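# Raise the stand's pinned post three holes and re-pin

## Task

Pull the spring pin by its knob, lift the stand's post three holes higher (roughly 8 cm), and push the pin back in so it locks the post there. While the pin is out, the post must be supported the whole time: letting it fall fails, and so does bringing it down quickly even while it is held. At the end, release the post and move the robots away. It only counts if the pin, not a robot, is holding the post at the end. No robot may tip over or be left leaning.

## Robot and tools

Robots: two identical Hello Robot Stretch 3 units, r1 and r2. Each has a two-wheel differential base with a rear caster, 0.33 m long and 0.34 m wide. A mast carries a lift, and a telescoping arm sticks out to the robot's RIGHT. The base cannot slide sideways, so to move the gripper forward or back you drive the base. Turning in place pivots about a point midway between the drive wheels, 0.05 m behind the front edge. With the arm retracted and the wrist folded, a turn sweeps a 0.28 m radius. An unfolded, level gripper reaches beyond that.

Frames: the base frame has its origin on the floor between the drive wheels, with x forward, y left and z up. hand_pose is reported in it, at the point where the closed fingertips meet. With all wrist joints at zero, that frame's x points up, y points back along the arm toward the mast, and z points to the robot's rear. The odometry frame is the base frame as it was at the start of the scene. Each robot reports in its own frames. Only the images, lidar_m and the depth grids show where one robot is relative to the other.

Tool execute_actions: the argument actions is a list holding one action, or an empty list to just read state and images. The action is an object keyed "r1" and/or "r2". Each robot entry may contain:
- base: exactly one command, and it is an offset from where the base last reported itself. {"translate_m": d} drives straight d metres, positive forward, range -1 to 1. {"rotate_rad": d} turns in place d radians, positive counter-clockwise (left), range -3.2 to 3.2.
- joints: absolute targets by name, not offsets. lift_m 0 to 1.1 (arm height on the mast). arm_m 0 to 0.52 (extension). wrist_yaw_rad -1.345 to 4.42 (0 is along the arm, positive swings toward the front, 3.0 is folded over the base). wrist_pitch_rad -1.57 to 0.451 (0 is level, negative tips the fingers down). wrist_roll_rad -2.911 to 2.911. gripper_m -0.089 to 0.179 (larger is wider; the real fingertip gap is 0.007 to 0.025 m smaller, and zero below 0.007). head_pan_rad -3.953 to 1.73 (-1.57 looks along the arm). head_tilt_rad -1.53 to 0.419 (negative looks down).
- contact_limits: {"arm_m": effort}, a motor effort in percent from 1 to 100. The arm motion halts with contact_stop when that effort is reached, and the limit also caps the holding force until the next action. Values that are too small stop the arm immediately.
Motions in one action start at the same moment. Each action runs at most 15 s. cameras is a list of names (r1_head_camera, r1_nav_camera, r1_wrist_camera, and the same for r2, or "all"). Omitting it or passing null returns every camera, and [] returns none. An unknown key, camera name or out-of-range value rejects the whole call. If a result reports a stop, later movement calls in the same reply are skipped.

Tool wait: seconds, 0 to 10. Nothing new is commanded. It returns state and images.
Tool zoom_image: camera plus region [x0, y0, x1, y1] in pixels of that camera's latest full image, measured from the top-left, no larger than 504 by 504.
Tool finished_scene: scene, the number of the current scene. It ends that scene for good, and its result tells you whether the task succeeded.

Result lines: base_status and joint_status report how each commanded motion ended. "done" means the target was reached (for the base, that the wheels turned the commanded amount, even if they slipped). "off_target" means it came to rest elsewhere and may still be pushing. After contact_stop, time_out or torque_fault, the target is dropped. A stopped arm or lift goes slack until you command it again. joint_positions holds the current values. on_its_own covers anything not commanded in this call, and its "held at" gives the held target, not the actual position. motor_effort is a percentage, positive toward higher joint values, with the peak of the last action in brackets. Readings are biased and noisy. An effort outside its rest range hints at pushing or carrying a load. base_odometry counts wheel turns only. turned_by_wheels and turned_by_imu give the turn since the last result. base_tilt gives forward and right lean in degrees, with a fixed offset of up to about 4 degrees. lidar_m holds 12 distances in 30-degree sectors, starting straight ahead and going counter-clockwise (4th left, 7th behind, 10th right), taken in a plane 0.17 m above the floor; "-" means nothing was seen. wrist_depth_mm (45 to 1000) and head_depth_mm (280 to 4000) are 7x7 median depth grids read from the top-left. The head grid follows the sideways-sent image. pictures lists the cameras in the order of the images.

Speed: the base moves fast only when lift_m is below 0.30, arm_m below 0.03 and wrist_yaw_rad above 2.54. Otherwise it is held to 0.10 m/s and 0.63 rad/s.

Precautions: support the post from below or grip it before the pin comes out. Raise it, and never lower it quickly. Re-insert the pin before letting go. To grasp, command gripper_m below the object's width. To release, command at least 0.02 above the value at which the fingers touched. The gripper reading does not confirm a hold. Fold or unfold the wrist only with lift_m between 0.32 and 0.95, wrist_pitch_rad at -0.4 and roll near 0. If wrist_yaw_rad is below -0.4, keep pitch at -0.5 or lower. Pushing with the gripper above about 0.45 m, pushing again after a contact_stop, or driving while hooked onto something fixed can tip a robot. If a robot tilts, back off in small steps, free the gripper, and lower the lift to about 0.2. Keep the robots from touching each other: a base already in contact presses hard after a few more millimetres. Hard shoves, long strain on wrist servos (which causes a 10 s torque_fault), and knocking things over are all penalized. Joints you leave out of an action may keep pushing toward their old targets.

Each tool is called after "Call:" by a JSON object that holds its "op" and its "data", one argument or row to a line.

## Session

Call:
{"op": "execute_actions", "data": {
  "actions": []
}}

Scene clock: 0.00 s.
r1.base_odometry: x=+0.000 y=+0.000 heading=+0.000 (m, m, rad; r1's odometry frame)
r1.turned_by_wheels: +0.000 (rad since the last result)
r1.turned_by_imu: +0.000 (rad since the last result)
r1.base_tilt: forward=-0.5 right=+0.1 (deg)
r1.lidar_m: 2.09 6.77 2.97 3.41 2.88 1.19 0.90 0.88 0.92 1.31 1.40 1.48
r1.head_depth_mm: 1895 1923 1938 1961 1966 1993 1988 / 2075 2190 2199 2225 2249 2250 2171 / 2129 2567 2594 2626 2663 2679 2277 / 2107 3003 3185 3247 3312 3147 2296 / 2108 3218 - - - 3354 2319 / 2085 3154 - - - 3401 2338 / 2077 3101 - - - 3465 2327
r1.base_status: not commanded
r1.joint_positions: lift_m=+0.514 arm_m=+0.003 wrist_yaw_rad=+2.881 wrist_pitch_rad=-0.603 wrist_roll_rad=-0.008 gripper_m=+0.037 head_pan_rad=+0.017 head_tilt_rad=+0.014
r1.joint_status: not commanded
r1.motor_effort: left_wheel=+0 right_wheel=+1 lift_m=+26 arm_m=-1 wrist_yaw_rad=+1 wrist_pitch_rad=+6 wrist_roll_rad=+0 gripper_m=+0 head_pan_rad=-1 head_tilt_rad=+2 (%)
r1.hand_pose: x=+0.0297 y=+0.0429 z=+0.4872 quat_wxyz=(+0.296, +0.694, +0.122, +0.645) (m; r1's base frame)
r1.wrist_depth_mm: - - - - - - - / - - - - - - - / - - - - - - - / 866 - 899 904 933 927 928 / 753 742 - 774 780 781 790 / 658 659 - 669 675 696 702 / 580 598 - 598 606 617 607
r2.base_odometry: x=+0.000 y=+0.000 heading=+0.000 (m, m, rad; r2's odometry frame)
r2.turned_by_wheels: +0.000 (rad since the last result)
r2.turned_by_imu: +0.000 (rad since the last result)
r2.base_tilt: forward=+0.5 right=+0.2 (deg)
r2.lidar_m: 1.56 1.75 2.86 7.20 3.85 3.22 1.73 0.92 0.77 0.77 0.86 1.39
r2.head_depth_mm: 1423 1431 1445 1449 1462 1464 1471 / 1458 1461 1470 1486 1490 1506 1505 / 1486 1498 1516 1511 1526 1541 1548 / 1527 1545 1542 1561 1568 1580 1586 / 1577 1582 1587 1598 1617 1616 1637 / 1613 1619 1636 1643 1658 1658 1671 / 1664 1673 1677 1683 1696 1714 1724
r2.base_status: not commanded
r2.joint_positions: lift_m=+0.373 arm_m=+0.000 wrist_yaw_rad=+2.993 wrist_pitch_rad=-0.339 wrist_roll_rad=-0.007 gripper_m=+0.037 head_pan_rad=-0.002 head_tilt_rad=+0.006
r2.joint_status: not commanded
r2.motor_effort: left_wheel=+0 right_wheel=+0 lift_m=+24 arm_m=+0 wrist_yaw_rad=+0 wrist_pitch_rad=+5 wrist_roll_rad=+0 gripper_m=+0 head_pan_rad=-2 head_tilt_rad=+2 (%)
r2.hand_pose: x=+0.0134 y=+0.0857 z=+0.4033 quat_wxyz=(+0.171, +0.701, +0.068, +0.689) (m; r2's base frame)
r2.wrist_depth_mm: - - - - - - - / - - - - - - - / - - - - - - - / - - - - - - - / 924 - 932 892 879 843 858 / 739 721 - 711 738 693 700 / 608 615 583 605 576 594 598
pictures: r1_head_camera (sideways: a quarter turn clockwise sets it upright), r1_nav_camera (sideways: a quarter turn counterclockwise sets it upright), r1_wrist_camera, r2_head_camera (sideways: a quarter turn clockwise sets it upright), r2_nav_camera (sideways: a quarter turn counterclockwise sets it upright), r2_wrist_camera
Images, in order (width x height): r1_head_camera 896x504, r1_nav_camera 672x504, r1_wrist_camera 644x364, r2_head_camera 896x504, r2_nav_camera 672x504, r2_wrist_camera 644x364.

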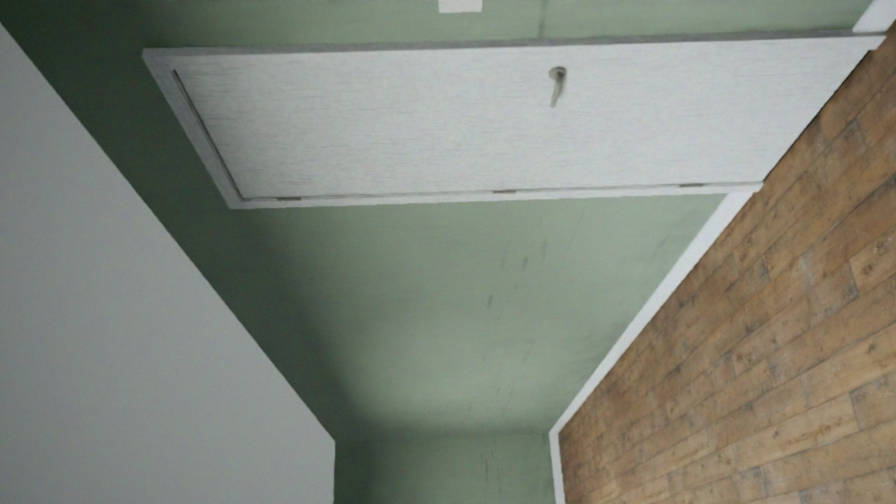

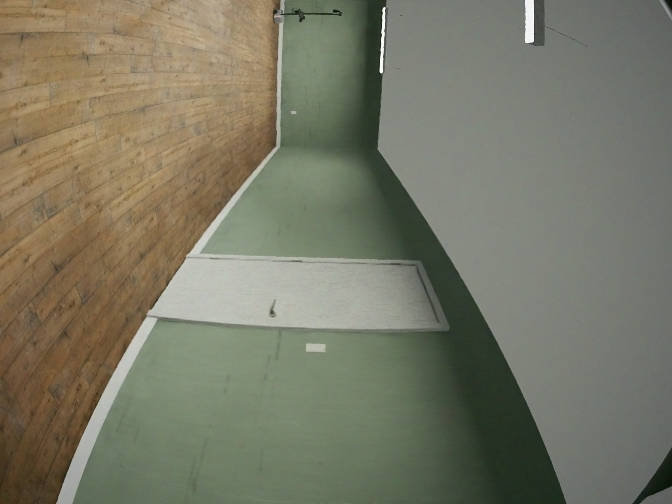

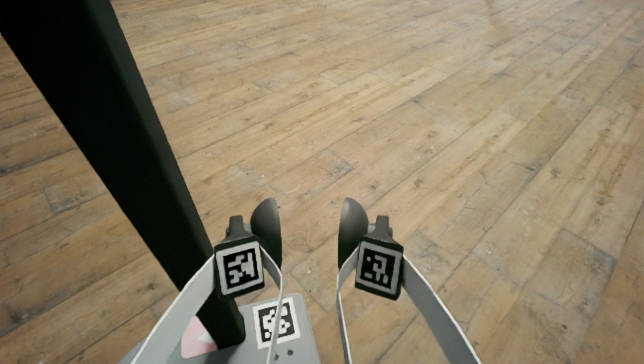

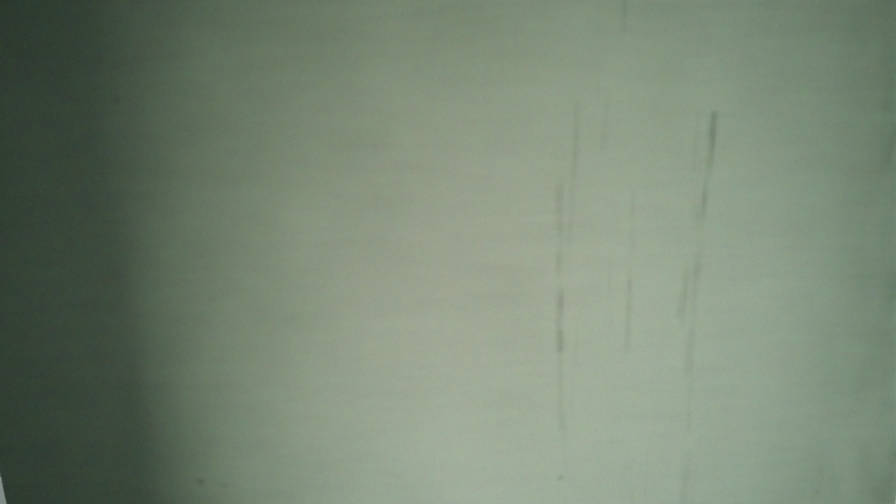

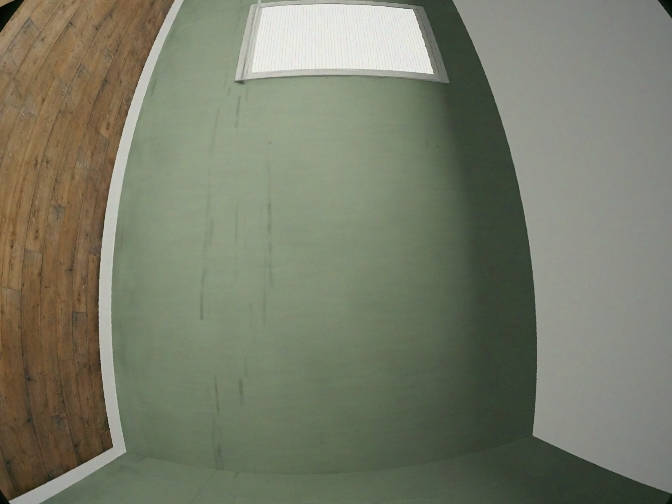

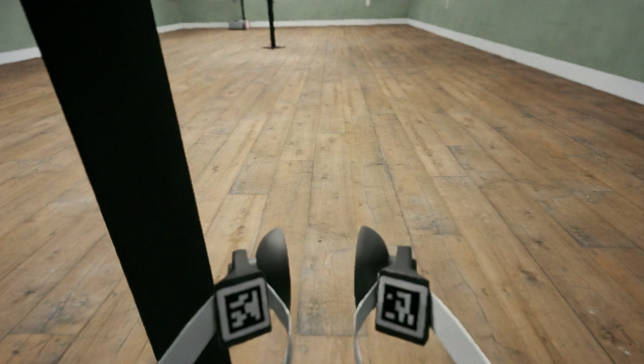

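Call:
{"op": "execute_actions", "data": {
  "actions": [
    {"r1":{"base":{"rotate_rad":0.9},"joints":{"lift_m":0.28,"wrist_pitch_rad":-0.4,"wrist_yaw_rad":3.0,"head_tilt_rad":-0.25}},"r2":{"base":{"rotate_rad":1.8},"joints":{"lift_m":0.28,"head_tilt_rad":-0.25}}}
  ],
  "cameras": ["r1_head_camera","r2_head_camera"]
}}

Call:
{"op": "execute_actions", "data": {
  "actions": [
    {"r1":{"base":{"translate_m":1}},"r2":{"base":{"translate_m":1}}}
  ],
  "cameras": []
}}

Call:
{"op": "execute_actions", "data": {
  "actions": [
    {"r1":{"base":{"translate_m":0.7},"joints":{"head_tilt_rad":-0.5}},"r2":{"base":{"translate_m":1}}}
  ],
  "cameras": ["r1_head_camera","r2_head_camera"]
}}

Scene clock: 3.50 s.
r1.base_odometry: x=+0.000 y=+0.000 heading=+0.900 (m, m, rad; r1's odometry frame)
r1.turned_by_wheels: +0.900 (rad since the last result)
r1.turned_by_imu: +0.915 (rad since the last result)
r1.base_tilt: forward=-0.4 right=+0.1 (deg)
r1.lidar_m: 2.96 3.57 3.33 1.38 0.94 0.88 0.89 1.14 1.40 1.42 1.83 4.03
r1.head_depth_mm: - - - - 2739 2009 1582 / - - - - 2773 2031 1590 / - - - - 2800 2035 1597 / - - - - 2826 2052 1616 / - - - - 2852 2080 1622 / - - - - 2873 2079 1624 / - - - - 2905 2090 1650
r1.base_status: done
r1.joint_positions: lift_m=+0.280 arm_m=+0.003 wrist_yaw_rad=+2.998 wrist_pitch_rad=-0.423 wrist_roll_rad=-0.008 gripper_m=+0.037 head_pan_rad=+0.017 head_tilt_rad=-0.247
r1.joint_status: all done
r1.motor_effort: left_wheel=-1(5) right_wheel=+4(8) lift_m=+22(25) arm_m=-1(0) wrist_yaw_rad=+2(3) wrist_pitch_rad=+13(13) wrist_roll_rad=+0(0) gripper_m=+1(0) head_pan_rad=+0(1) head_tilt_rad=-3(30) (%)
r1.hand_pose: x=+0.0107 y=+0.0738 z=+0.2918 quat_wxyz=(+0.197, +0.697, +0.100, +0.682) (m; r1's base frame)
r1.wrist_depth_mm: 796 - - - - - - / 846 - - - - - - / 829 - 973 948 992 982 - / 702 706 726 721 729 748 752 / 572 578 - 586 600 602 606 / 481 498 - 506 488 498 504 / - - - - 425 429 433
r2.base_odometry: x=+0.000 y=+0.000 heading=+1.800 (m, m, rad; r2's odometry frame)
r2.turned_by_wheels: +1.800 (rad since the last result)
r2.turned_by_imu: +1.774 (rad since the last result)
r2.base_tilt: forward=+0.6 right=+0.3 (deg)
r2.lidar_m: 5.05 3.43 3.20 1.20 0.82 0.76 0.78 1.00 1.56 1.59 2.04 4.51
r2.head_depth_mm: 3960 - - - 2766 1994 1543 / 3954 - - - 2785 1988 1552 / 3912 - - - 2825 2008 1558 / 3888 - - - 2831 2028 1566 / 3816 - - - 2849 2041 1570 / 3843 - - - 2873 2051 1570 / 3715 - - - 2952 2054 1575
r2.base_status: done
r2.joint_positions: lift_m=+0.280 arm_m=+0.000 wrist_yaw_rad=+2.993 wrist_pitch_rad=-0.340 wrist_roll_rad=-0.007 gripper_m=+0.037 head_pan_rad=-0.002 head_tilt_rad=-0.247
r2.joint_status: all done
r2.motor_effort: left_wheel=-2(6) right_wheel=+1(6) lift_m=+17(19) arm_m=+0(1) wrist_yaw_rad=+0(0) wrist_pitch_rad=+6(6) wrist_roll_rad=+0(0) gripper_m=-1(0) head_pan_rad=+0(0) head_tilt_rad=-2(28) (%)
r2.hand_pose: x=+0.0134 y=+0.0856 z=+0.3108 quat_wxyz=(+0.171, +0.701, +0.068, +0.689) (m; r2's base frame)
r2.wrist_depth_mm: 710 - - - - - - / 737 - - - - - - / 781 - - - - - - / 784 - 929 917 889 893 899 / 726 - 740 727 711 687 689 / 596 593 - 579 599 574 569 / 501 499 - 507 471 478 485
pictures: r1_head_camera (sideways: a quarter turn clockwise sets it upright), r2_head_camera (sideways: a quarter turn clockwise sets it upright)
Images, in order (width x height): r1_head_camera 896x504, r2_head_camera 896x504.

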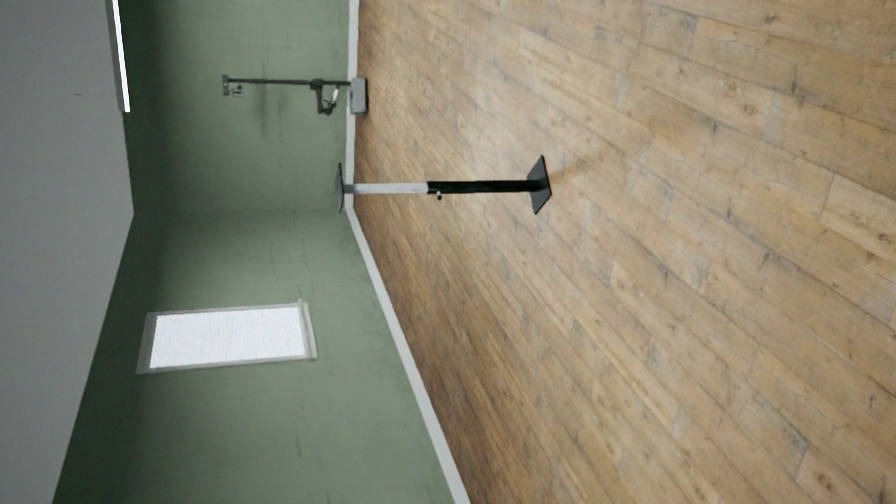

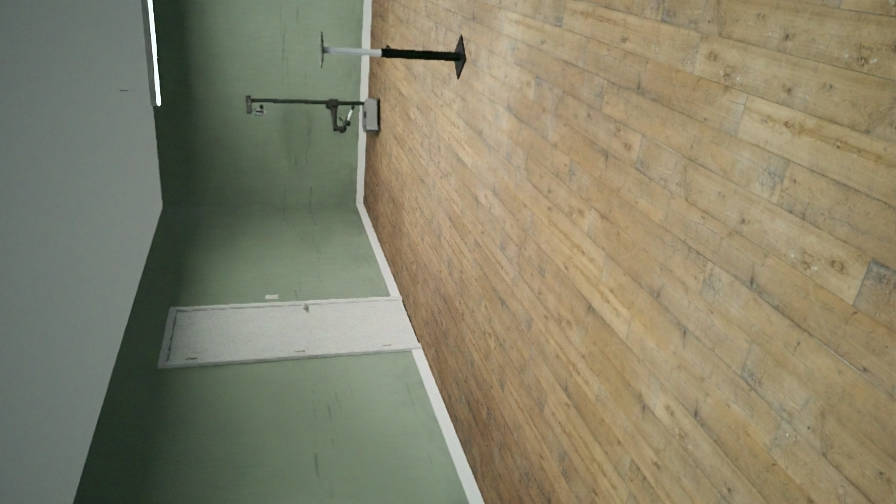

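Scene clock: 8.50 s.
r1.base_odometry: x=+0.622 y=+0.783 heading=+0.900 (m, m, rad; r1's odometry frame)
r1.turned_by_wheels: +0.000 (rad since the last result)
r1.turned_by_imu: +0.005 (rad since the last result)
r1.base_tilt: forward=-0.5 right=+0.1 (deg)
r1.lidar_m: 1.97 3.13 2.93 2.80 1.91 1.79 1.81 1.95 1.82 1.85 2.35 5.29
r1.head_depth_mm: - - - - 2763 2008 1592 / - - - - 2778 2024 1597 / - - - - 2663 2036 1601 / - - - - 2843 2053 1610 / - - - - 2858 2071 1617 / - - - - 2834 2086 1632 / 3709 3779 - - 2884 2096 1643
r1.base_status: done
r1.joint_positions: lift_m=+0.280 arm_m=+0.003 wrist_yaw_rad=+2.999 wrist_pitch_rad=-0.422 wrist_roll_rad=-0.008 gripper_m=+0.037 head_pan_rad=+0.017 head_tilt_rad=-0.248
r1.joint_status: not commanded
r1.motor_effort: left_wheel=-1(7) right_wheel=+4(12) lift_m=+22(22) arm_m=-2(1) wrist_yaw_rad=+1(2) wrist_pitch_rad=+13(13) wrist_roll_rad=+0(0) gripper_m=+1(1) head_pan_rad=+0(1) head_tilt_rad=-1(2) (%)
r1.hand_pose: x=+0.0106 y=+0.0739 z=+0.2919 quat_wxyz=(+0.197, +0.697, +0.100, +0.682) (m; r1's base frame)
r1.wrist_depth_mm: - - - - - - - / - - - - - - - / 913 - 942 963 1000 - - / 700 712 720 726 743 737 769 / 577 577 - 580 593 602 609 / 481 505 - 511 489 502 503 / - - - - 427 428 434
r2.base_odometry: x=-0.227 y=+0.974 heading=+1.800 (m, m, rad; r2's odometry frame)
r2.turned_by_wheels: +0.000 (rad since the last result)
r2.turned_by_imu: -0.002 (rad since the last result)
r2.base_tilt: forward=+0.5 right=+0.2 (deg)
r2.lidar_m: 4.36 2.98 2.79 2.63 1.80 1.68 1.71 2.11 1.98 2.01 2.58 3.41
r2.head_depth_mm: - - - - 2763 1975 1538 / 3938 - - - 2781 2018 1535 / 3934 - - - 2819 2001 1555 / 3902 - - - 2882 2027 1556 / 3830 - - - 2836 2035 1564 / 3822 - - - 2908 2039 1567 / 3401 3641 3765 3811 2906 2046 1576
r2.base_status: done
r2.joint_positions: lift_m=+0.280 arm_m=+0.000 wrist_yaw_rad=+2.993 wrist_pitch_rad=-0.340 wrist_roll_rad=-0.007 gripper_m=+0.037 head_pan_rad=-0.002 head_tilt_rad=-0.248
r2.joint_status: not commanded
r2.motor_effort: left_wheel=-2(3) right_wheel=+2(5) lift_m=+17(17) arm_m=+1(1) wrist_yaw_rad=+0(1) wrist_pitch_rad=+5(6) wrist_roll_rad=+0(0) gripper_m=-2(1) head_pan_rad=+1(0) head_tilt_rad=-1(2) (%)
r2.hand_pose: x=+0.0134 y=+0.0856 z=+0.3108 quat_wxyz=(+0.171, +0.701, +0.068, +0.689) (m; r2's base frame)
r2.wrist_depth_mm: - - - - - - - / - - - - - - - / - - - - - - - / 946 - 928 911 901 908 903 / 731 - 759 711 714 710 693 / 597 580 - 570 596 560 569 / 505 500 - 503 479 490 484
pictures: none
No camera images: the call's "cameras" was empty. Leave "cameras" out to get every camera's image.

Scene clock: 13.50 s.
r1.base_odometry: x=+1.057 y=+1.331 heading=+0.900 (m, m, rad; r1's odometry frame)
r1.turned_by_wheels: +0.000 (rad since the last result)
r1.turned_by_imu: +0.004 (rad since the last result)
r1.base_tilt: forward=-0.4 right=+0.1 (deg)
r1.lidar_m: 1.27 2.81 2.64 2.69 2.58 2.42 2.47 2.26 2.09 2.14 2.77 3.71
r1.head_depth_mm: - - 3480 2440 1893 1541 1297 / - - 3120 2365 1839 1550 1304 / - - 3359 2483 1857 1552 1320 / - - 3594 2514 1925 1572 1314 / - - 3704 2530 1955 1579 1327 / 3727 - 3709 2548 1955 1584 1332 / 3322 3479 3460 2581 1983 1595 1345
r1.base_status: done
r1.joint_positions: lift_m=+0.280 arm_m=+0.003 wrist_yaw_rad=+2.999 wrist_pitch_rad=-0.422 wrist_roll_rad=-0.008 gripper_m=+0.037 head_pan_rad=+0.017 head_tilt_rad=-0.494
r1.joint_status: all done
r1.motor_effort: left_wheel=-1(6) right_wheel=+3(11) lift_m=+23(23) arm_m=-1(1) wrist_yaw_rad=+1(1) wrist_pitch_rad=+13(13) wrist_roll_rad=+0(0) gripper_m=+0(0) head_pan_rad=+1(0) head_tilt_rad=-3(31) (%)
r1.hand_pose: x=+0.0105 y=+0.0739 z=+0.2919 quat_wxyz=(+0.197, +0.697, +0.100, +0.682) (m; r1's base frame)
r1.wrist_depth_mm: - - - - - - - / - - - - - - - / 905 - 936 963 981 986 - / 704 703 719 720 738 744 769 / 572 580 - 587 603 602 608 / 478 499 - 511 496 497 510 / - - - - 426 431 431
r2.base_odometry: x=-0.454 y=+1.948 heading=+1.800 (m, m, rad; r2's odometry frame)
r2.turned_by_wheels: +0.000 (rad since the last result)
r2.turned_by_imu: -0.002 (rad since the last result)
r2.base_tilt: forward=+0.7 right=+0.1 (deg)
r2.lidar_m: 3.67 2.54 2.36 2.41 2.77 2.59 2.63 2.56 2.40 2.44 3.12 2.48
r2.head_depth_mm: 3662 - - - 2755 1990 1541 / 3953 - - - 2797 1997 1553 / 3883 - - - 2823 2004 1558 / 3903 - - - 2814 2019 1557 / 3883 - - - 2841 2025 1573 / 3374 3554 3642 3741 2902 2037 1576 / 3008 3082 3189 3258 2893 2051 1575
r2.base_status: done
r2.joint_positions: lift_m=+0.280 arm_m=+0.000 wrist_yaw_rad=+2.993 wrist_pitch_rad=-0.340 wrist_roll_rad=-0.007 gripper_m=+0.037 head_pan_rad=-0.002 head_tilt_rad=-0.248
r2.joint_status: not commanded
r2.motor_effort: left_wheel=-2(6) right_wheel=+1(6) lift_m=+17(17) arm_m=+0(0) wrist_yaw_rad=+1(0) wrist_pitch_rad=+6(5) wrist_roll_rad=+1(0) gripper_m=+0(1) head_pan_rad=+1(0) head_tilt_rad=-1(1) (%)
r2.hand_pose: x=+0.0134 y=+0.0856 z=+0.3108 quat_wxyz=(+0.171, +0.701, +0.068, +0.689) (m; r2's base frame)
r2.wrist_depth_mm: - - - - - - - / - - - - - - - / - - - - - - - / 959 - 947 926 883 915 911 / 740 - 745 718 707 677 691 / 598 587 - 586 608 570 572 / 509 495 - 504 474 495 479
pictures: r1_head_camera (sideways: a quarter turn clockwise sets it upright), r2_head_camera (sideways: a quarter turn clockwise sets it upright)
Images, in order (width x height): r1_head_camera 896x504, r2_head_camera 896x504.

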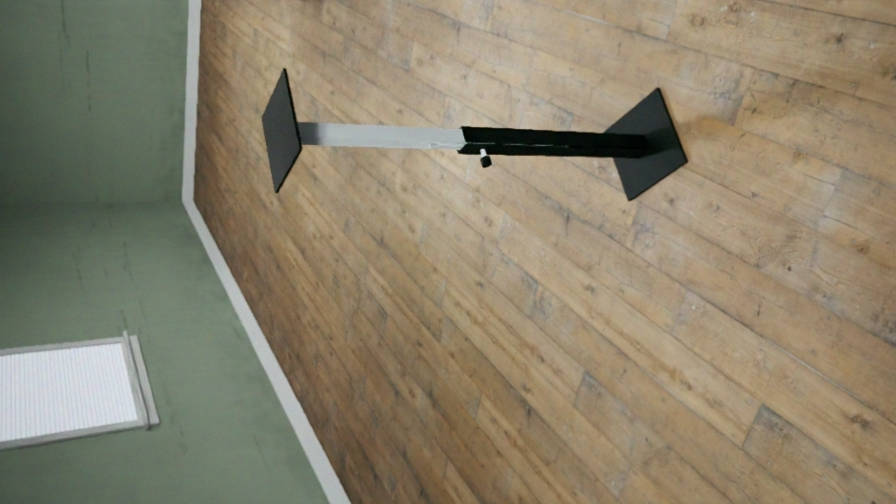

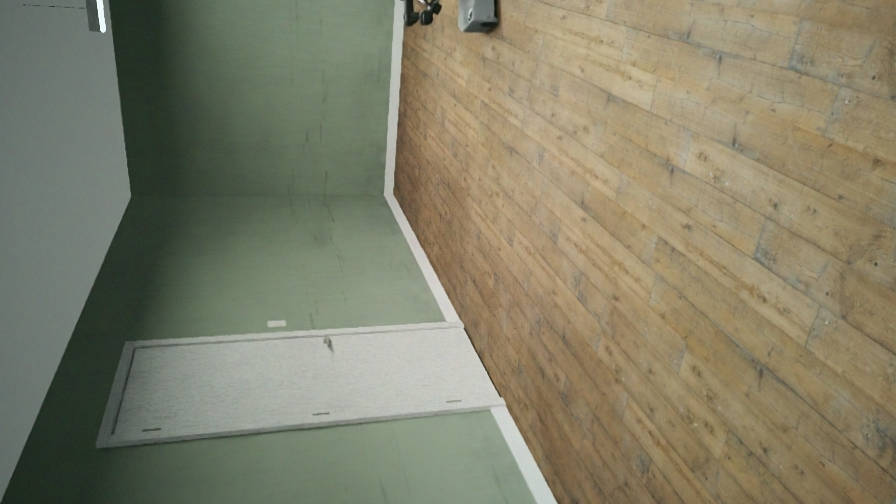

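Call:
{"op": "execute_actions", "data": {
  "actions": [
    {"r1":{"base":{"rotate_rad":0.44}},"r2":{"base":{"rotate_rad":-0.24}}}
  ],
  "cameras": []
}}

Call:
{"op": "execute_actions", "data": {
  "actions": [
    {"r1":{"base":{"translate_m":1},"joints":{"head_pan_rad":-1.57,"head_tilt_rad":-0.8}},"r2":{"base":{"translate_m":1},"joints":{"head_pan_rad":-0.5,"head_tilt_rad":-0.6}}}
  ],
  "cameras": ["r1_head_camera","r2_head_camera"]
}}

Scene clock: 15.77 s.
r1.base_odometry: x=+1.057 y=+1.331 heading=+1.340 (m, m, rad; r1's odometry frame)
r1.turned_by_wheels: +0.440 (rad since the last result)
r1.turned_by_imu: +0.446 (rad since the last result)
r1.base_tilt: forward=-0.4 right=+0.2 (deg)
r1.lidar_m: 2.92 2.64 2.65 2.68 2.42 2.44 2.33 2.08 2.11 2.59 3.68 1.27
r1.head_depth_mm: 3647 - 3469 2429 1893 1537 1301 / 3347 3656 3532 2455 1907 1554 1305 / 3108 3372 3470 2482 1906 1556 1309 / 2881 3124 3267 2520 1928 1565 1318 / 2698 2894 3106 2538 1929 1572 1330 / 2524 2705 2884 2566 1955 1584 1336 / 2387 2523 2718 2579 1968 1591 1340
r1.base_status: done
r1.joint_positions: lift_m=+0.280 arm_m=+0.003 wrist_yaw_rad=+2.999 wrist_pitch_rad=-0.422 wrist_roll_rad=-0.008 gripper_m=+0.037 head_pan_rad=+0.017 head_tilt_rad=-0.494
r1.joint_status: not commanded
r1.motor_effort: left_wheel=-1(6) right_wheel=+3(9) lift_m=+23(23) arm_m=-1(1) wrist_yaw_rad=+1(1) wrist_pitch_rad=+13(13) wrist_roll_rad=+0(0) gripper_m=+0(0) head_pan_rad=+0(0) head_tilt_rad=-3(4) (%)
r1.hand_pose: x=+0.0105 y=+0.0739 z=+0.2919 quat_wxyz=(+0.197, +0.697, +0.100, +0.682) (m; r1's base frame)
r1.wrist_depth_mm: - - - - - - - / - - - - - - - / 925 - 936 962 963 979 - / 700 714 714 730 736 744 757 / 565 577 - 584 601 593 598 / 481 498 - 509 490 503 501 / - - - - 428 433 432
r2.base_odometry: x=-0.454 y=+1.948 heading=+1.560 (m, m, rad; r2's odometry frame)
r2.turned_by_wheels: -0.240 (rad since the last result)
r2.turned_by_imu: -0.238 (rad since the last result)
r2.base_tilt: forward=+0.6 right=+0.1 (deg)
r2.lidar_m: 2.49 2.86 2.38 2.37 2.64 2.60 2.59 2.88 2.41 2.40 2.68 4.31
r2.head_depth_mm: 3672 - - - 2775 1981 1550 / 3575 - - - 2663 2009 1542 / 3563 - - 3852 2811 2006 1564 / 3916 - - - 2834 2021 1558 / 3840 - - - 2869 2040 1559 / 3828 - - - 2871 2037 1576 / 3743 - - - 2905 2036 1578
r2.base_status: done
r2.joint_positions: lift_m=+0.280 arm_m=+0.000 wrist_yaw_rad=+2.993 wrist_pitch_rad=-0.340 wrist_roll_rad=-0.007 gripper_m=+0.037 head_pan_rad=-0.002 head_tilt_rad=-0.248
r2.joint_status: not commanded
r2.motor_effort: left_wheel=+1(5) right_wheel=-1(5) lift_m=+17(17) arm_m=+0(0) wrist_yaw_rad=+0(0) wrist_pitch_rad=+6(6) wrist_roll_rad=+0(0) gripper_m=+0(0) head_pan_rad=+1(0) head_tilt_rad=-1(1) (%)
r2.hand_pose: x=+0.0134 y=+0.0856 z=+0.3108 quat_wxyz=(+0.171, +0.701, +0.068, +0.689) (m; r2's base frame)
r2.wrist_depth_mm: - - - - - - - / - - - - - - - / - - - - - - - / 937 - 907 923 910 882 879 / 728 - 751 706 714 718 694 / 598 591 - 577 600 567 571 / 501 502 - 508 476 486 480
pictures: none
No camera images: the call's "cameras" was empty. Leave "cameras" out to get every camera's image.

Scene clock: 20.77 s.
r1.base_odometry: x=+1.286 y=+2.305 heading=+1.340 (m, m, rad; r1's odometry frame)
r1.turned_by_wheels: +0.000 (rad since the last result)
r1.turned_by_imu: +0.005 (rad since the last result)
r1.base_tilt: forward=-0.4 right=+0.1 (deg)
r1.lidar_m: 2.06 1.87 1.88 2.30 3.05 3.08 3.17 2.87 2.87 0.68 2.19 3.23
r1.head_depth_mm: 3001 2487 2019 1682 1450 1276 1140 / 3154 2521 2026 1695 1462 1279 1143 / 3303 2528 2052 1713 1475 1289 1150 / 3360 2393 2017 1680 1411 1295 1153 / 3439 767 1923 1706 1487 1305 1159 / 3479 2620 2040 1745 1504 1315 1167 / 3534 2263 2112 1764 1504 1319 1173
r1.base_status: done
r1.joint_positions: lift_m=+0.280 arm_m=+0.003 wrist_yaw_rad=+2.999 wrist_pitch_rad=-0.422 wrist_roll_rad=-0.008 gripper_m=+0.037 head_pan_rad=-1.563 head_tilt_rad=-0.790
r1.joint_status: all done
r1.motor_effort: left_wheel=-2(5) right_wheel=+4(11) lift_m=+22(22) arm_m=-1(1) wrist_yaw_rad=+1(1) wrist_pitch_rad=+13(13) wrist_roll_rad=+0(0) gripper_m=+1(0) head_pan_rad=-2(32) head_tilt_rad=-8(36) (%)
r1.hand_pose: x=+0.0105 y=+0.0739 z=+0.2920 quat_wxyz=(+0.197, +0.697, +0.100, +0.682) (m; r1's base frame)
r1.wrist_depth_mm: - - - - - - - / - - - - - - - / 919 - 943 953 984 987 - / 701 698 715 730 731 753 770 / 569 570 - 588 595 601 604 / 479 500 - 512 490 498 503 / - - - - 426 431 436
r2.base_odometry: x=-0.443 y=+2.948 heading=+1.560 (m, m, rad; r2's odometry frame)
r2.turned_by_wheels: +0.000 (rad since the last result)
r2.turned_by_imu: -0.002 (rad since the last result)
r2.base_tilt: forward=+0.5 right=+0.4 (deg)
r2.lidar_m: 5.01 2.65 2.19 2.18 2.43 3.59 3.57 3.14 2.60 2.59 2.88 1.53
r2.head_depth_mm: 3982 - 2949 2181 1725 1424 1206 / - - 2996 2182 1737 1423 1210 / - - 3046 2216 1748 1440 1215 / - - 2411 2132 1739 1440 1223 / - - 2922 2230 1761 1444 1232 / - - 3140 2248 1767 1450 1232 / - - 3149 2275 1762 1458 1236
r2.base_status: done
r2.joint_positions: lift_m=+0.280 arm_m=+0.000 wrist_yaw_rad=+2.993 wrist_pitch_rad=-0.340 wrist_roll_rad=-0.007 gripper_m=+0.037 head_pan_rad=-0.493 head_tilt_rad=-0.593
r2.joint_status: all done
r2.motor_effort: left_wheel=+1(10) right_wheel=-1(3) lift_m=+17(17) arm_m=+0(1) wrist_yaw_rad=+0(0) wrist_pitch_rad=+6(5) wrist_roll_rad=+0(0) gripper_m=+0(1) head_pan_rad=-4(34) head_tilt_rad=-4(37) (%)
r2.hand_pose: x=+0.0134 y=+0.0856 z=+0.3108 quat_wxyz=(+0.171, +0.701, +0.068, +0.689) (m; r2's base frame)
r2.wrist_depth_mm: - - - - - - - / - - - - - - - / - - - - - - - / 967 - 954 929 906 870 897 / 726 - 757 711 708 700 697 / 596 591 - 586 600 568 558 / 498 499 - 505 473 483 477
pictures: r1_head_camera (sideways: a quarter turn clockwise sets it upright), r2_head_camera (sideways: a quarter turn clockwise sets it upright)
Images, in order (width x height): r1_head_camera 896x504, r2_head_camera 896x504.

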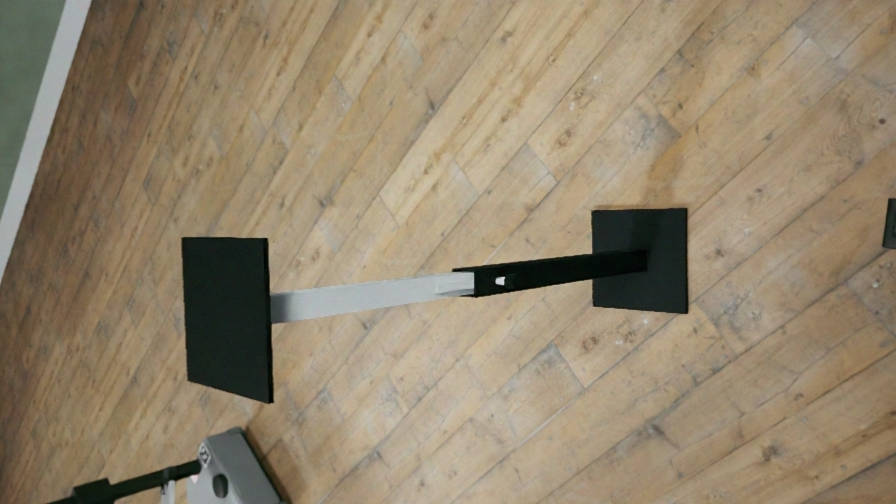

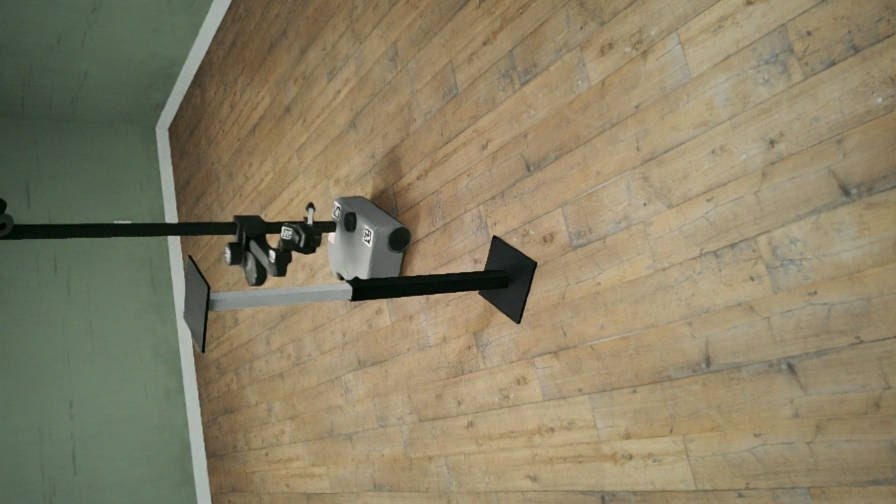

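Call:
{"op": "execute_actions", "data": {
  "actions": [
    {"r1":{"base":{"translate_m":0.12},"joints":{"lift_m":0.42}},"r2":{"base":{"translate_m":0.95}}}
  ],
  "cameras": []
}}

Call:
{"op": "execute_actions", "data": {
  "actions": [
    {"r1":{"joints":{"wrist_yaw_rad":0,"gripper_m":0.09}},"r2":{"base":{"rotate_rad":0.68},"joints":{"lift_m":0.65,"head_pan_rad":-1.57,"head_tilt_rad":-0.8,"wrist_pitch_rad":-0.4}}}
  ],
  "cameras": []
}}

Call:
{"op": "execute_actions", "data": {
  "actions": [
    {"r1":{"joints":{"wrist_pitch_rad":0}},"r2":{"joints":{"wrist_yaw_rad":0,"gripper_m":0.13}}}
  ],
  "cameras": []
}}

Call:
{"op": "execute_actions", "data": {
  "actions": [
    {"r2":{"joints":{"wrist_pitch_rad":0}}}
  ],
  "cameras": ["r1_head_camera","r2_head_camera","r1_wrist_camera","r2_wrist_camera"]
}}

Scene clock: 26.27 s.
r1.base_odometry: x=+1.314 y=+2.422 heading=+1.339 (m, m, rad; r1's odometry frame)
r1.turned_by_wheels: +0.000 (rad since the last result)
r1.turned_by_imu: +0.001 (rad since the last result)
r1.base_tilt: forward=-0.5 right=+0.1 (deg)
r1.lidar_m: 1.95 1.78 1.78 2.18 3.13 3.15 3.28 2.96 2.99 0.68 5.54 3.07
r1.head_depth_mm: 3101 2475 2014 1681 1447 1278 1145 / 3289 2504 2030 1704 1463 1282 1151 / 3216 749 1822 1628 1394 1294 1156 / 3403 1503 1764 1723 1473 1294 1169 / 3460 2613 2086 1736 1482 1302 1159 / 3515 2629 2100 1744 1500 1310 1167 / 3534 2651 2111 1760 1505 1328 1175
r1.base_status: done
r1.joint_positions: lift_m=+0.420 arm_m=+0.003 wrist_yaw_rad=+2.999 wrist_pitch_rad=-0.422 wrist_roll_rad=-0.008 gripper_m=+0.037 head_pan_rad=-1.563 head_tilt_rad=-0.790
r1.joint_status: all done
r1.motor_effort: left_wheel=-1(8) right_wheel=+3(12) lift_m=+29(25) arm_m=-1(1) wrist_yaw_rad=+1(1) wrist_pitch_rad=+13(13) wrist_roll_rad=+0(0) gripper_m=+0(1) head_pan_rad=-2(2) head_tilt_rad=-6(6) (%)
r1.hand_pose: x=+0.0105 y=+0.0739 z=+0.4317 quat_wxyz=(+0.197, +0.697, +0.099, +0.682) (m; r1's base frame)
r1.wrist_depth_mm: - - - - - - - / - - - - - - - / - - - - - - - / 939 954 960 975 - - - / 780 767 - 789 805 801 818 / 653 641 - 657 670 676 678 / 561 558 572 584 578 576 584
r2.base_odometry: x=-0.433 y=+3.898 heading=+1.560 (m, m, rad; r2's odometry frame)
r2.turned_by_wheels: +0.000 (rad since the last result)
r2.turned_by_imu: -0.002 (rad since the last result)
r2.base_tilt: forward=+0.6 right=+0.3 (deg)
r2.lidar_m: 4.25 2.40 2.01 2.00 2.22 3.60 4.50 3.37 2.78 2.77 0.75 4.27
r2.head_depth_mm: - - 1525 1832 1614 1352 1197 / - - 2993 2195 1688 1431 1208 / 3922 - 3018 2197 1742 1436 1212 / 3779 - 3051 2226 1751 1435 1217 / 3688 - 3100 2235 1758 1441 1230 / 3571 3984 3086 2262 1768 1452 1229 / 3464 3820 3142 2263 1768 1456 1232
r2.base_status: done
r2.joint_positions: lift_m=+0.280 arm_m=+0.000 wrist_yaw_rad=+2.993 wrist_pitch_rad=-0.340 wrist_roll_rad=-0.007 gripper_m=+0.037 head_pan_rad=-0.493 head_tilt_rad=-0.593
r2.joint_status: not commanded
r2.motor_effort: left_wheel=+1(7) right_wheel=-1(2) lift_m=+17(17) arm_m=+1(0) wrist_yaw_rad=+0(0) wrist_pitch_rad=+6(6) wrist_roll_rad=+0(0) gripper_m=-1(0) head_pan_rad=-3(3) head_tilt_rad=-5(5) (%)
r2.hand_pose: x=+0.0134 y=+0.0856 z=+0.3108 quat_wxyz=(+0.171, +0.701, +0.068, +0.689) (m; r2's base frame)
r2.wrist_depth_mm: - - - - - - - / - - - - - - - / - - - - - - - / 923 - 914 902 915 877 884 / 729 - 737 706 712 694 679 / 604 589 - 581 604 571 569 / 502 492 - 501 471 492 484
pictures: none
No camera images: the call's "cameras" was empty. Leave "cameras" out to get every camera's image.

Scene clock: 30.47 s.
r1.base_odometry: x=+1.314 y=+2.422 heading=+1.339 (m, m, rad; r1's odometry frame)
r1.turned_by_wheels: +0.000 (rad since the last result)
r1.turned_by_imu: +0.001 (rad since the last result)
r1.base_tilt: forward=-0.4 right=+0.1 (deg)
r1.lidar_m: 1.96 1.77 1.79 2.18 3.13 3.16 3.27 2.96 2.99 0.68 5.57 3.08
r1.head_depth_mm: 3084 2489 1997 1686 1450 1275 1139 / 3252 2504 2030 1701 1462 1288 1151 / 3320 750 1932 1631 1397 1290 1200 / 1336 1533 1761 1700 1475 1295 1153 / 3150 2585 2096 1743 1495 1305 1162 / 3506 2596 2082 1755 1492 1308 1166 / 3558 2664 2134 1766 1508 1321 1175
r1.base_status: not commanded
r1.joint_positions: lift_m=+0.420 arm_m=+0.003 wrist_yaw_rad=+0.002 wrist_pitch_rad=-0.422 wrist_roll_rad=-0.008 gripper_m=+0.090 head_pan_rad=-1.563 head_tilt_rad=-0.790
r1.joint_status: all done
r1.motor_effort: left_wheel=-1(1) right_wheel=+3(4) lift_m=+29(30) arm_m=-1(2) wrist_yaw_rad=-2(3) wrist_pitch_rad=+13(13) wrist_roll_rad=+0(0) gripper_m=+0(85) head_pan_rad=-2(2) head_tilt_rad=-6(6) (%)
r1.hand_pose: x=-0.0211 y=-0.3717 z=+0.4317 quat_wxyz=(+0.695, +0.149, -0.688, -0.147) (m; r1's base frame)
r1.wrist_depth_mm: - - - - - - - / - - - - - - - / - - - - - - - / 949 971 971 984 - - - / 766 770 803 766 833 804 806 / 642 650 662 653 643 679 675 / 561 567 559 576 570 581 576
r2.base_odometry: x=-0.433 y=+3.898 heading=+2.240 (m, m, rad; r2's odometry frame)
r2.turned_by_wheels: +0.680 (rad since the last result)
r2.turned_by_imu: +0.672 (rad since the last result)
r2.base_tilt: forward=+0.5 right=+0.1 (deg)
r2.lidar_m: 2.18 2.00 2.01 2.45 4.49 4.52 3.06 2.76 2.78 0.75 4.25 3.52
r2.head_depth_mm: 2884 2697 2099 1732 1466 1274 - / 3179 2699 2124 1736 1481 1274 - / 3424 802 2052 1707 1449 1284 - / 3556 806 1813 1707 1465 1300 - / 3934 2665 2164 1770 1497 1294 1139 / 3928 2847 2179 1776 1509 1297 1144 / 3820 2854 2185 1796 1508 1307 1147
r2.base_status: done
r2.joint_positions: lift_m=+0.650 arm_m=+0.000 wrist_yaw_rad=+2.993 wrist_pitch_rad=-0.414 wrist_roll_rad=-0.007 gripper_m=+0.037 head_pan_rad=-1.563 head_tilt_rad=-0.790
r2.joint_status: all done
r2.motor_effort: left_wheel=-2(7) right_wheel=+2(5) lift_m=+29(31) arm_m=+0(1) wrist_yaw_rad=+1(0) wrist_pitch_rad=+5(6) wrist_roll_rad=+0(0) gripper_m=+1(1) head_pan_rad=-3(48) head_tilt_rad=-6(33) (%)
r2.hand_pose: x=+0.0121 y=+0.0771 z=+0.6633 quat_wxyz=(+0.196, +0.698, +0.094, +0.682) (m; r2's base frame)
r2.wrist_depth_mm: - - - - - - - / - - - - - - - / - - - - - - - / - - - - - - - / - - - - - - - / - - - 997 - - - / 896 875 - 878 843 853 872
pictures: none
No camera images: the call's "cameras" was empty. Leave "cameras" out to get every camera's image.

Scene clock: 32.97 s.
r1.base_odometry: x=+1.314 y=+2.422 heading=+1.339 (m, m, rad; r1's odometry frame)
r1.turned_by_wheels: +0.000 (rad since the last result)
r1.turned_by_imu: +0.000 (rad since the last result)
r1.base_tilt: forward=-0.4 right=+0.1 (deg)
r1.lidar_m: 1.95 1.77 1.78 2.19 3.12 3.14 3.27 2.95 2.99 0.68 5.55 3.09
r1.head_depth_mm: 3077 2481 2006 1684 1454 1275 1140 / 3253 2494 2029 1695 1460 1281 1152 / 3315 748 1922 1636 1396 1285 - / 1233 1204 1756 1713 1477 1295 1158 / 3171 2600 2072 1733 1488 1308 1161 / 3457 2628 2083 1744 1508 1316 1166 / 3513 2661 2106 1752 1507 1323 1171
r1.base_status: not commanded
r1.joint_positions: lift_m=+0.420 arm_m=+0.003 wrist_yaw_rad=+0.002 wrist_pitch_rad=-0.026 wrist_roll_rad=-0.008 gripper_m=+0.090 head_pan_rad=-1.563 head_tilt_rad=-0.790
r1.joint_status: all done
r1.motor_effort: left_wheel=-1(1) right_wheel=+3(3) lift_m=+29(30) arm_m=-1(1) wrist_yaw_rad=-3(2) wrist_pitch_rad=+15(16) wrist_roll_rad=+0(0) gripper_m=+1(1) head_pan_rad=-2(3) head_tilt_rad=-8(7) (%)
r1.hand_pose: x=-0.0210 y=-0.4033 z=+0.5277 quat_wxyz=(+0.710, +0.010, -0.704, -0.009) (m; r1's base frame)
r1.wrist_depth_mm: - - - - - - - / - - - - - - - / - - - - - - - / - - - - - - - / - - - - - - - / - - - - - - - / 854 845 838 859 874 870 861
r2.base_odometry: x=-0.433 y=+3.898 heading=+2.240 (m, m, rad; r2's odometry frame)
r2.turned_by_wheels: +0.000 (rad since the last result)
r2.turned_by_imu: -0.001 (rad since the last result)
r2.base_tilt: forward=+0.5 right=+0.3 (deg)
r2.lidar_m: 2.18 2.00 2.02 2.46 4.51 4.53 3.05 2.76 2.78 0.75 4.25 3.53
r2.head_depth_mm: 2899 2716 2106 1726 1466 1272 - / 3171 2694 2121 1753 1477 1279 - / 3431 804 2012 1708 1444 1335 - / 3565 808 1791 1719 1465 1300 1134 / 3937 2685 2156 1776 1496 1295 1140 / 3965 2869 2190 1781 1500 1301 1146 / 3836 2840 2175 1787 1514 1302 1148
r2.base_status: not commanded
r2.joint_positions: lift_m=+0.650 arm_m=+0.000 wrist_yaw_rad=+0.004 wrist_pitch_rad=-0.414 wrist_roll_rad=-0.007 gripper_m=+0.130 head_pan_rad=-1.563 head_tilt_rad=-0.790
r2.joint_status: all done
r2.motor_effort: left_wheel=-2(2) right_wheel=+0(1) lift_m=+29(29) arm_m=+0(1) wrist_yaw_rad=-4(3) wrist_pitch_rad=+5(5) wrist_roll_rad=+0(1) gripper_m=+0(96) head_pan_rad=-3(4) head_tilt_rad=-7(7) (%)
r2.hand_pose: x=-0.0207 y=-0.3703 z=+0.6633 quat_wxyz=(+0.695, +0.147, -0.689, -0.144) (m; r2's base frame)
r2.wrist_depth_mm: - - - - - - - / - - - - - - - / - - - - - - - / - - - - - - - / - - - - - - - / - - - 998 - - - / 906 868 877 868 871 859 850
pictures: none
No camera images: the call's "cameras" was empty. Leave "cameras" out to get every camera's image.

Scene clock: 33.97 s.
r1.base_odometry: x=+1.314 y=+2.422 heading=+1.339 (m, m, rad; r1's odometry frame)
r1.turned_by_wheels: +0.000 (rad since the last result)
r1.turned_by_imu: +0.000 (rad since the last result)
r1.base_tilt: forward=-0.4 right=+0.2 (deg)
r1.lidar_m: 1.96 1.78 1.79 2.19 3.13 3.16 3.29 2.95 2.99 0.68 5.57 3.09
r1.head_depth_mm: 3038 2482 2012 1694 1452 1277 1140 / 3236 2505 2024 1695 1450 1280 1152 / 3343 748 1932 1634 1403 1286 - / 1233 1106 1763 1713 1474 1295 1153 / 3187 2592 2083 1735 1486 1305 1157 / 3500 2637 2104 1750 1504 1313 1169 / 3518 2664 2119 1759 1509 1320 1175
r1.base_status: not commanded
r1.joint_positions: lift_m=+0.420 arm_m=+0.003 wrist_yaw_rad=+0.002 wrist_pitch_rad=-0.026 wrist_roll_rad=-0.008 gripper_m=+0.090 head_pan_rad=-1.563 head_tilt_rad=-0.790
r1.joint_status: not commanded
r1.motor_effort: left_wheel=-1(1) right_wheel=+3(3) lift_m=+29(29) arm_m=-1(1) wrist_yaw_rad=-2(2) wrist_pitch_rad=+15(15) wrist_roll_rad=+0(0) gripper_m=+0(0) head_pan_rad=-1(3) head_tilt_rad=-7(6) (%)
r1.hand_pose: x=-0.0210 y=-0.4033 z=+0.5277 quat_wxyz=(+0.710, +0.010, -0.704, -0.009) (m; r1's base frame)
r1.wrist_depth_mm: - - - - - - - / - - - - - - - / - - - - - - - / - - - - - - - / - - - - - - - / - - - - - - - / 853 842 847 829 849 862 880
r2.base_odometry: x=-0.433 y=+3.898 heading=+2.240 (m, m, rad; r2's odometry frame)
r2.turned_by_wheels: +0.000 (rad since the last result)
r2.turned_by_imu: +0.000 (rad since the last result)
r2.base_tilt: forward=+0.5 right=+0.4 (deg)
r2.lidar_m: 2.17 2.00 2.01 2.45 4.52 4.53 3.07 2.76 2.79 0.75 4.25 3.54
r2.head_depth_mm: 2878 2698 2104 1730 1466 1267 - / 3155 2705 2124 1737 1478 1275 - / 3430 801 2011 1704 1434 1354 - / 3545 811 1789 1700 1428 1287 1136 / 3918 2662 2161 1758 1503 1294 1138 / - 2805 2158 1781 1498 1305 1140 / 3805 2852 2200 1790 1513 1303 1147
r2.base_status: not commanded
r2.joint_positions: lift_m=+0.650 arm_m=+0.000 wrist_yaw_rad=+0.003 wrist_pitch_rad=-0.022 wrist_roll_rad=-0.007 gripper_m=+0.130 head_pan_rad=-1.563 head_tilt_rad=-0.790
r2.joint_status: all done
r2.motor_effort: left_wheel=-2(2) right_wheel=+1(1) lift_m=+29(29) arm_m=+1(1) wrist_yaw_rad=-2(3) wrist_pitch_rad=+8(9) wrist_roll_rad=+0(1) gripper_m=+1(0) head_pan_rad=-3(4) head_tilt_rad=-7(7) (%)
r2.hand_pose: x=-0.0206 y=-0.4010 z=+0.7586 quat_wxyz=(+0.710, +0.009, -0.704, -0.007) (m; r2's base frame)
r2.wrist_depth_mm: - - - - - - - / - - - - - - - / - - - - - - - / - - - - - - - / - - - - - - - / - - - - - - - / - - - - - - -
pictures: r1_head_camera (sideways: a quarter turn clockwise sets it upright), r1_wrist_camera, r2_head_camera (sideways: a quarter turn clockwise sets it upright), r2_wrist_camera
Images, in order (width x height): r1_head_camera 896x504, r1_wrist_camera 644x364, r2_head_camera 896x504, r2_wrist_camera 644x364.

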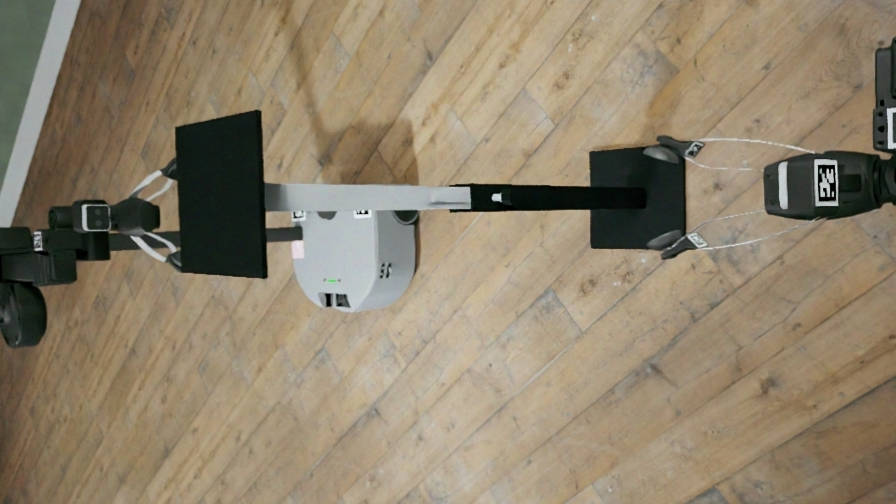

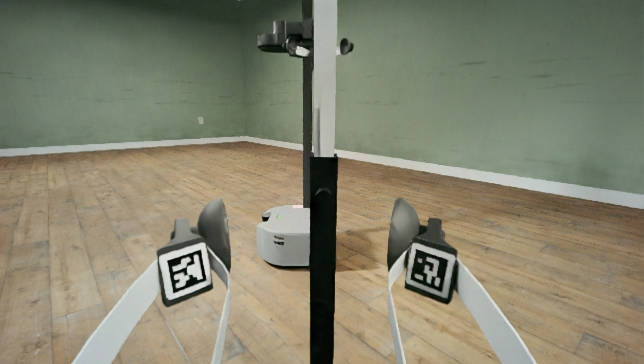

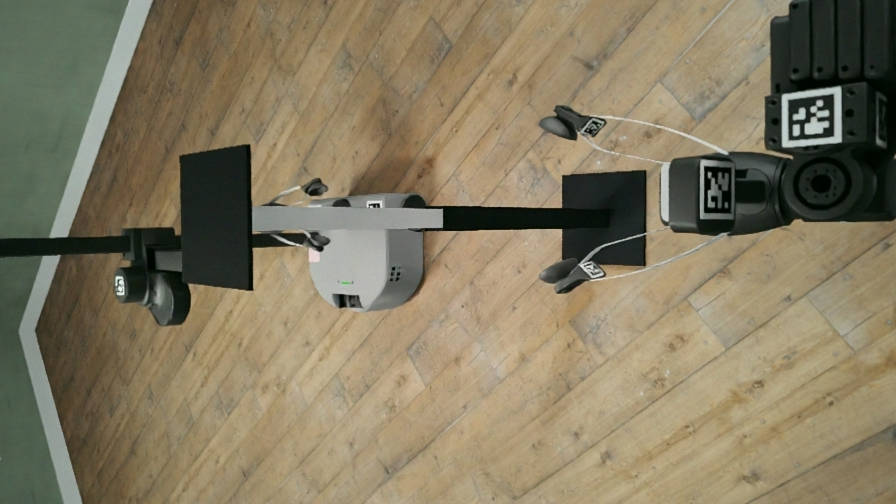

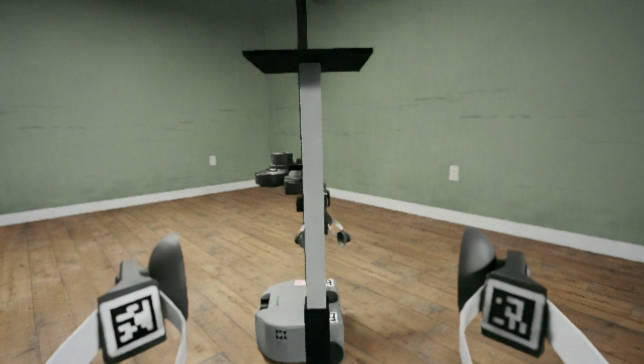

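Call:
{"op": "execute_actions", "data": {
  "actions": [
    {"r1":{"joints":{"arm_m":0.15,"lift_m":0.39}},"r2":{"joints":{"arm_m":0.27,"lift_m":0.61}}}
  ],
  "cameras": ["r1_head_camera","r1_wrist_camera","r2_wrist_camera"]
}}

Scene clock: 37.37 s.
r1.base_odometry: x=+1.314 y=+2.422 heading=+1.339 (m, m, rad; r1's odometry frame)
r1.turned_by_wheels: +0.000 (rad since the last result)
r1.turned_by_imu: +0.000 (rad since the last result)
r1.base_tilt: forward=-0.5 right=+0.1 (deg)
r1.lidar_m: 1.95 1.77 1.79 2.19 3.14 3.14 3.30 2.96 2.99 0.68 5.59 3.08
r1.head_depth_mm: 3063 2474 1997 1678 1451 1282 1144 / 3287 2519 2022 1693 1455 1304 1112 / 3345 750 966 1621 1378 - 1133 / 1338 1009 1719 1714 1477 1296 1155 / 3124 2604 2072 1730 1486 1306 1162 / 3488 2617 2105 1743 1497 1308 1168 / 3534 2622 2106 1766 1507 1317 1174
r1.base_status: not commanded
r1.joint_positions: lift_m=+0.390 arm_m=+0.150 wrist_yaw_rad=+0.001 wrist_pitch_rad=-0.025 wrist_roll_rad=-0.008 gripper_m=+0.090 head_pan_rad=-1.563 head_tilt_rad=-0.790
r1.joint_status: all done
r1.motor_effort: left_wheel=-1(1) right_wheel=+3(3) lift_m=+21(24) arm_m=+2(4) wrist_yaw_rad=-1(2) wrist_pitch_rad=+15(16) wrist_roll_rad=+0(0) gripper_m=+0(0) head_pan_rad=-1(2) head_tilt_rad=-6(7) (%)
r1.hand_pose: x=-0.0213 y=-0.5501 z=+0.4984 quat_wxyz=(+0.710, +0.009, -0.704, -0.009) (m; r1's base frame)
r1.wrist_depth_mm: - - - 527 - - - / - - - - - - - / - - - - - - - / - - - 302 - - - / - - - - - - - / - - - 969 - - - / 793 802 794 747 813 815 831
r2.base_odometry: x=-0.433 y=+3.898 heading=+2.240 (m, m, rad; r2's odometry frame)
r2.turned_by_wheels: +0.000 (rad since the last result)
r2.turned_by_imu: -0.001 (rad since the last result)
r2.base_tilt: forward=+0.6 right=+0.2 (deg)
r2.lidar_m: 2.18 2.00 2.01 2.44 4.51 4.51 3.08 2.77 2.78 0.75 4.26 3.51
r2.head_depth_mm: 2872 2687 2092 1727 1471 1294 - / 3181 2720 2123 1783 - 1258 1131 / 3439 804 2068 1764 1409 1277 1131 / 3536 808 1756 1713 1470 1290 1137 / - 2669 2166 1756 1496 1294 1136 / 3967 2813 2185 1776 1501 1298 1142 / 3808 2822 2193 1788 1506 1305 1146
r2.base_status: not commanded
r2.joint_positions: lift_m=+0.610 arm_m=+0.270 wrist_yaw_rad=+0.002 wrist_pitch_rad=-0.021 wrist_roll_rad=-0.007 gripper_m=+0.130 head_pan_rad=-1.563 head_tilt_rad=-0.790
r2.joint_status: all done
r2.motor_effort: left_wheel=-2(2) right_wheel=+2(2) lift_m=+17(24) arm_m=+5(7) wrist_yaw_rad=-2(3) wrist_pitch_rad=+7(8) wrist_roll_rad=+0(0) gripper_m=-1(0) head_pan_rad=-3(3) head_tilt_rad=-6(7) (%)
r2.hand_pose: x=-0.0209 y=-0.6704 z=+0.7197 quat_wxyz=(+0.710, +0.008, -0.704, -0.007) (m; r2's base frame)
r2.wrist_depth_mm: - - - 232 - - - / - - - 238 - - - / - - - - - - - / - - - - - - - / - - - 627 - - - / - - - 581 - - - / - - - 466 - - -
pictures: r1_head_camera (sideways: a quarter turn clockwise sets it upright), r1_wrist_camera, r2_wrist_camera
Images, in order (width x height): r1_head_camera 896x504, r1_wrist_camera 644x364, r2_wrist_camera 644x364.

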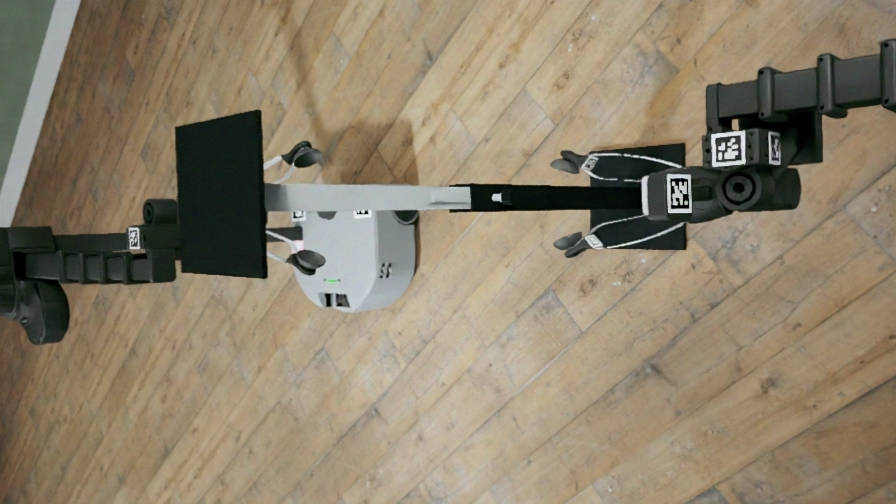

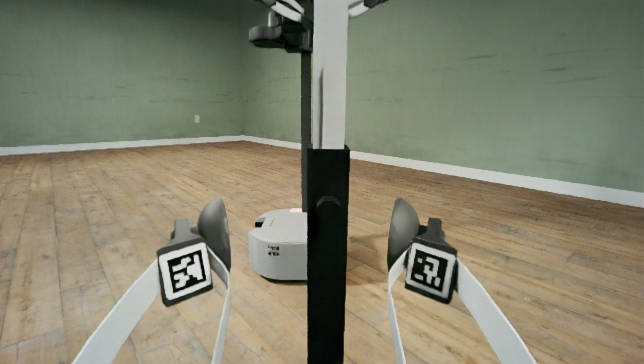

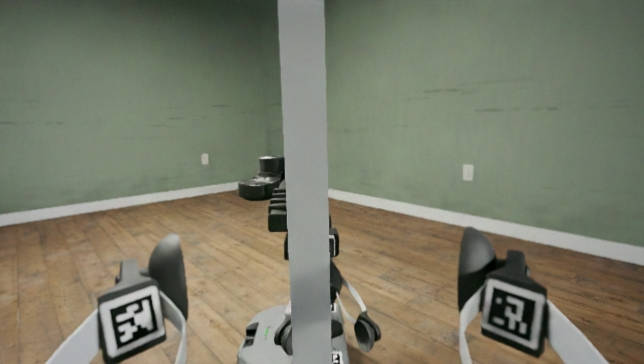

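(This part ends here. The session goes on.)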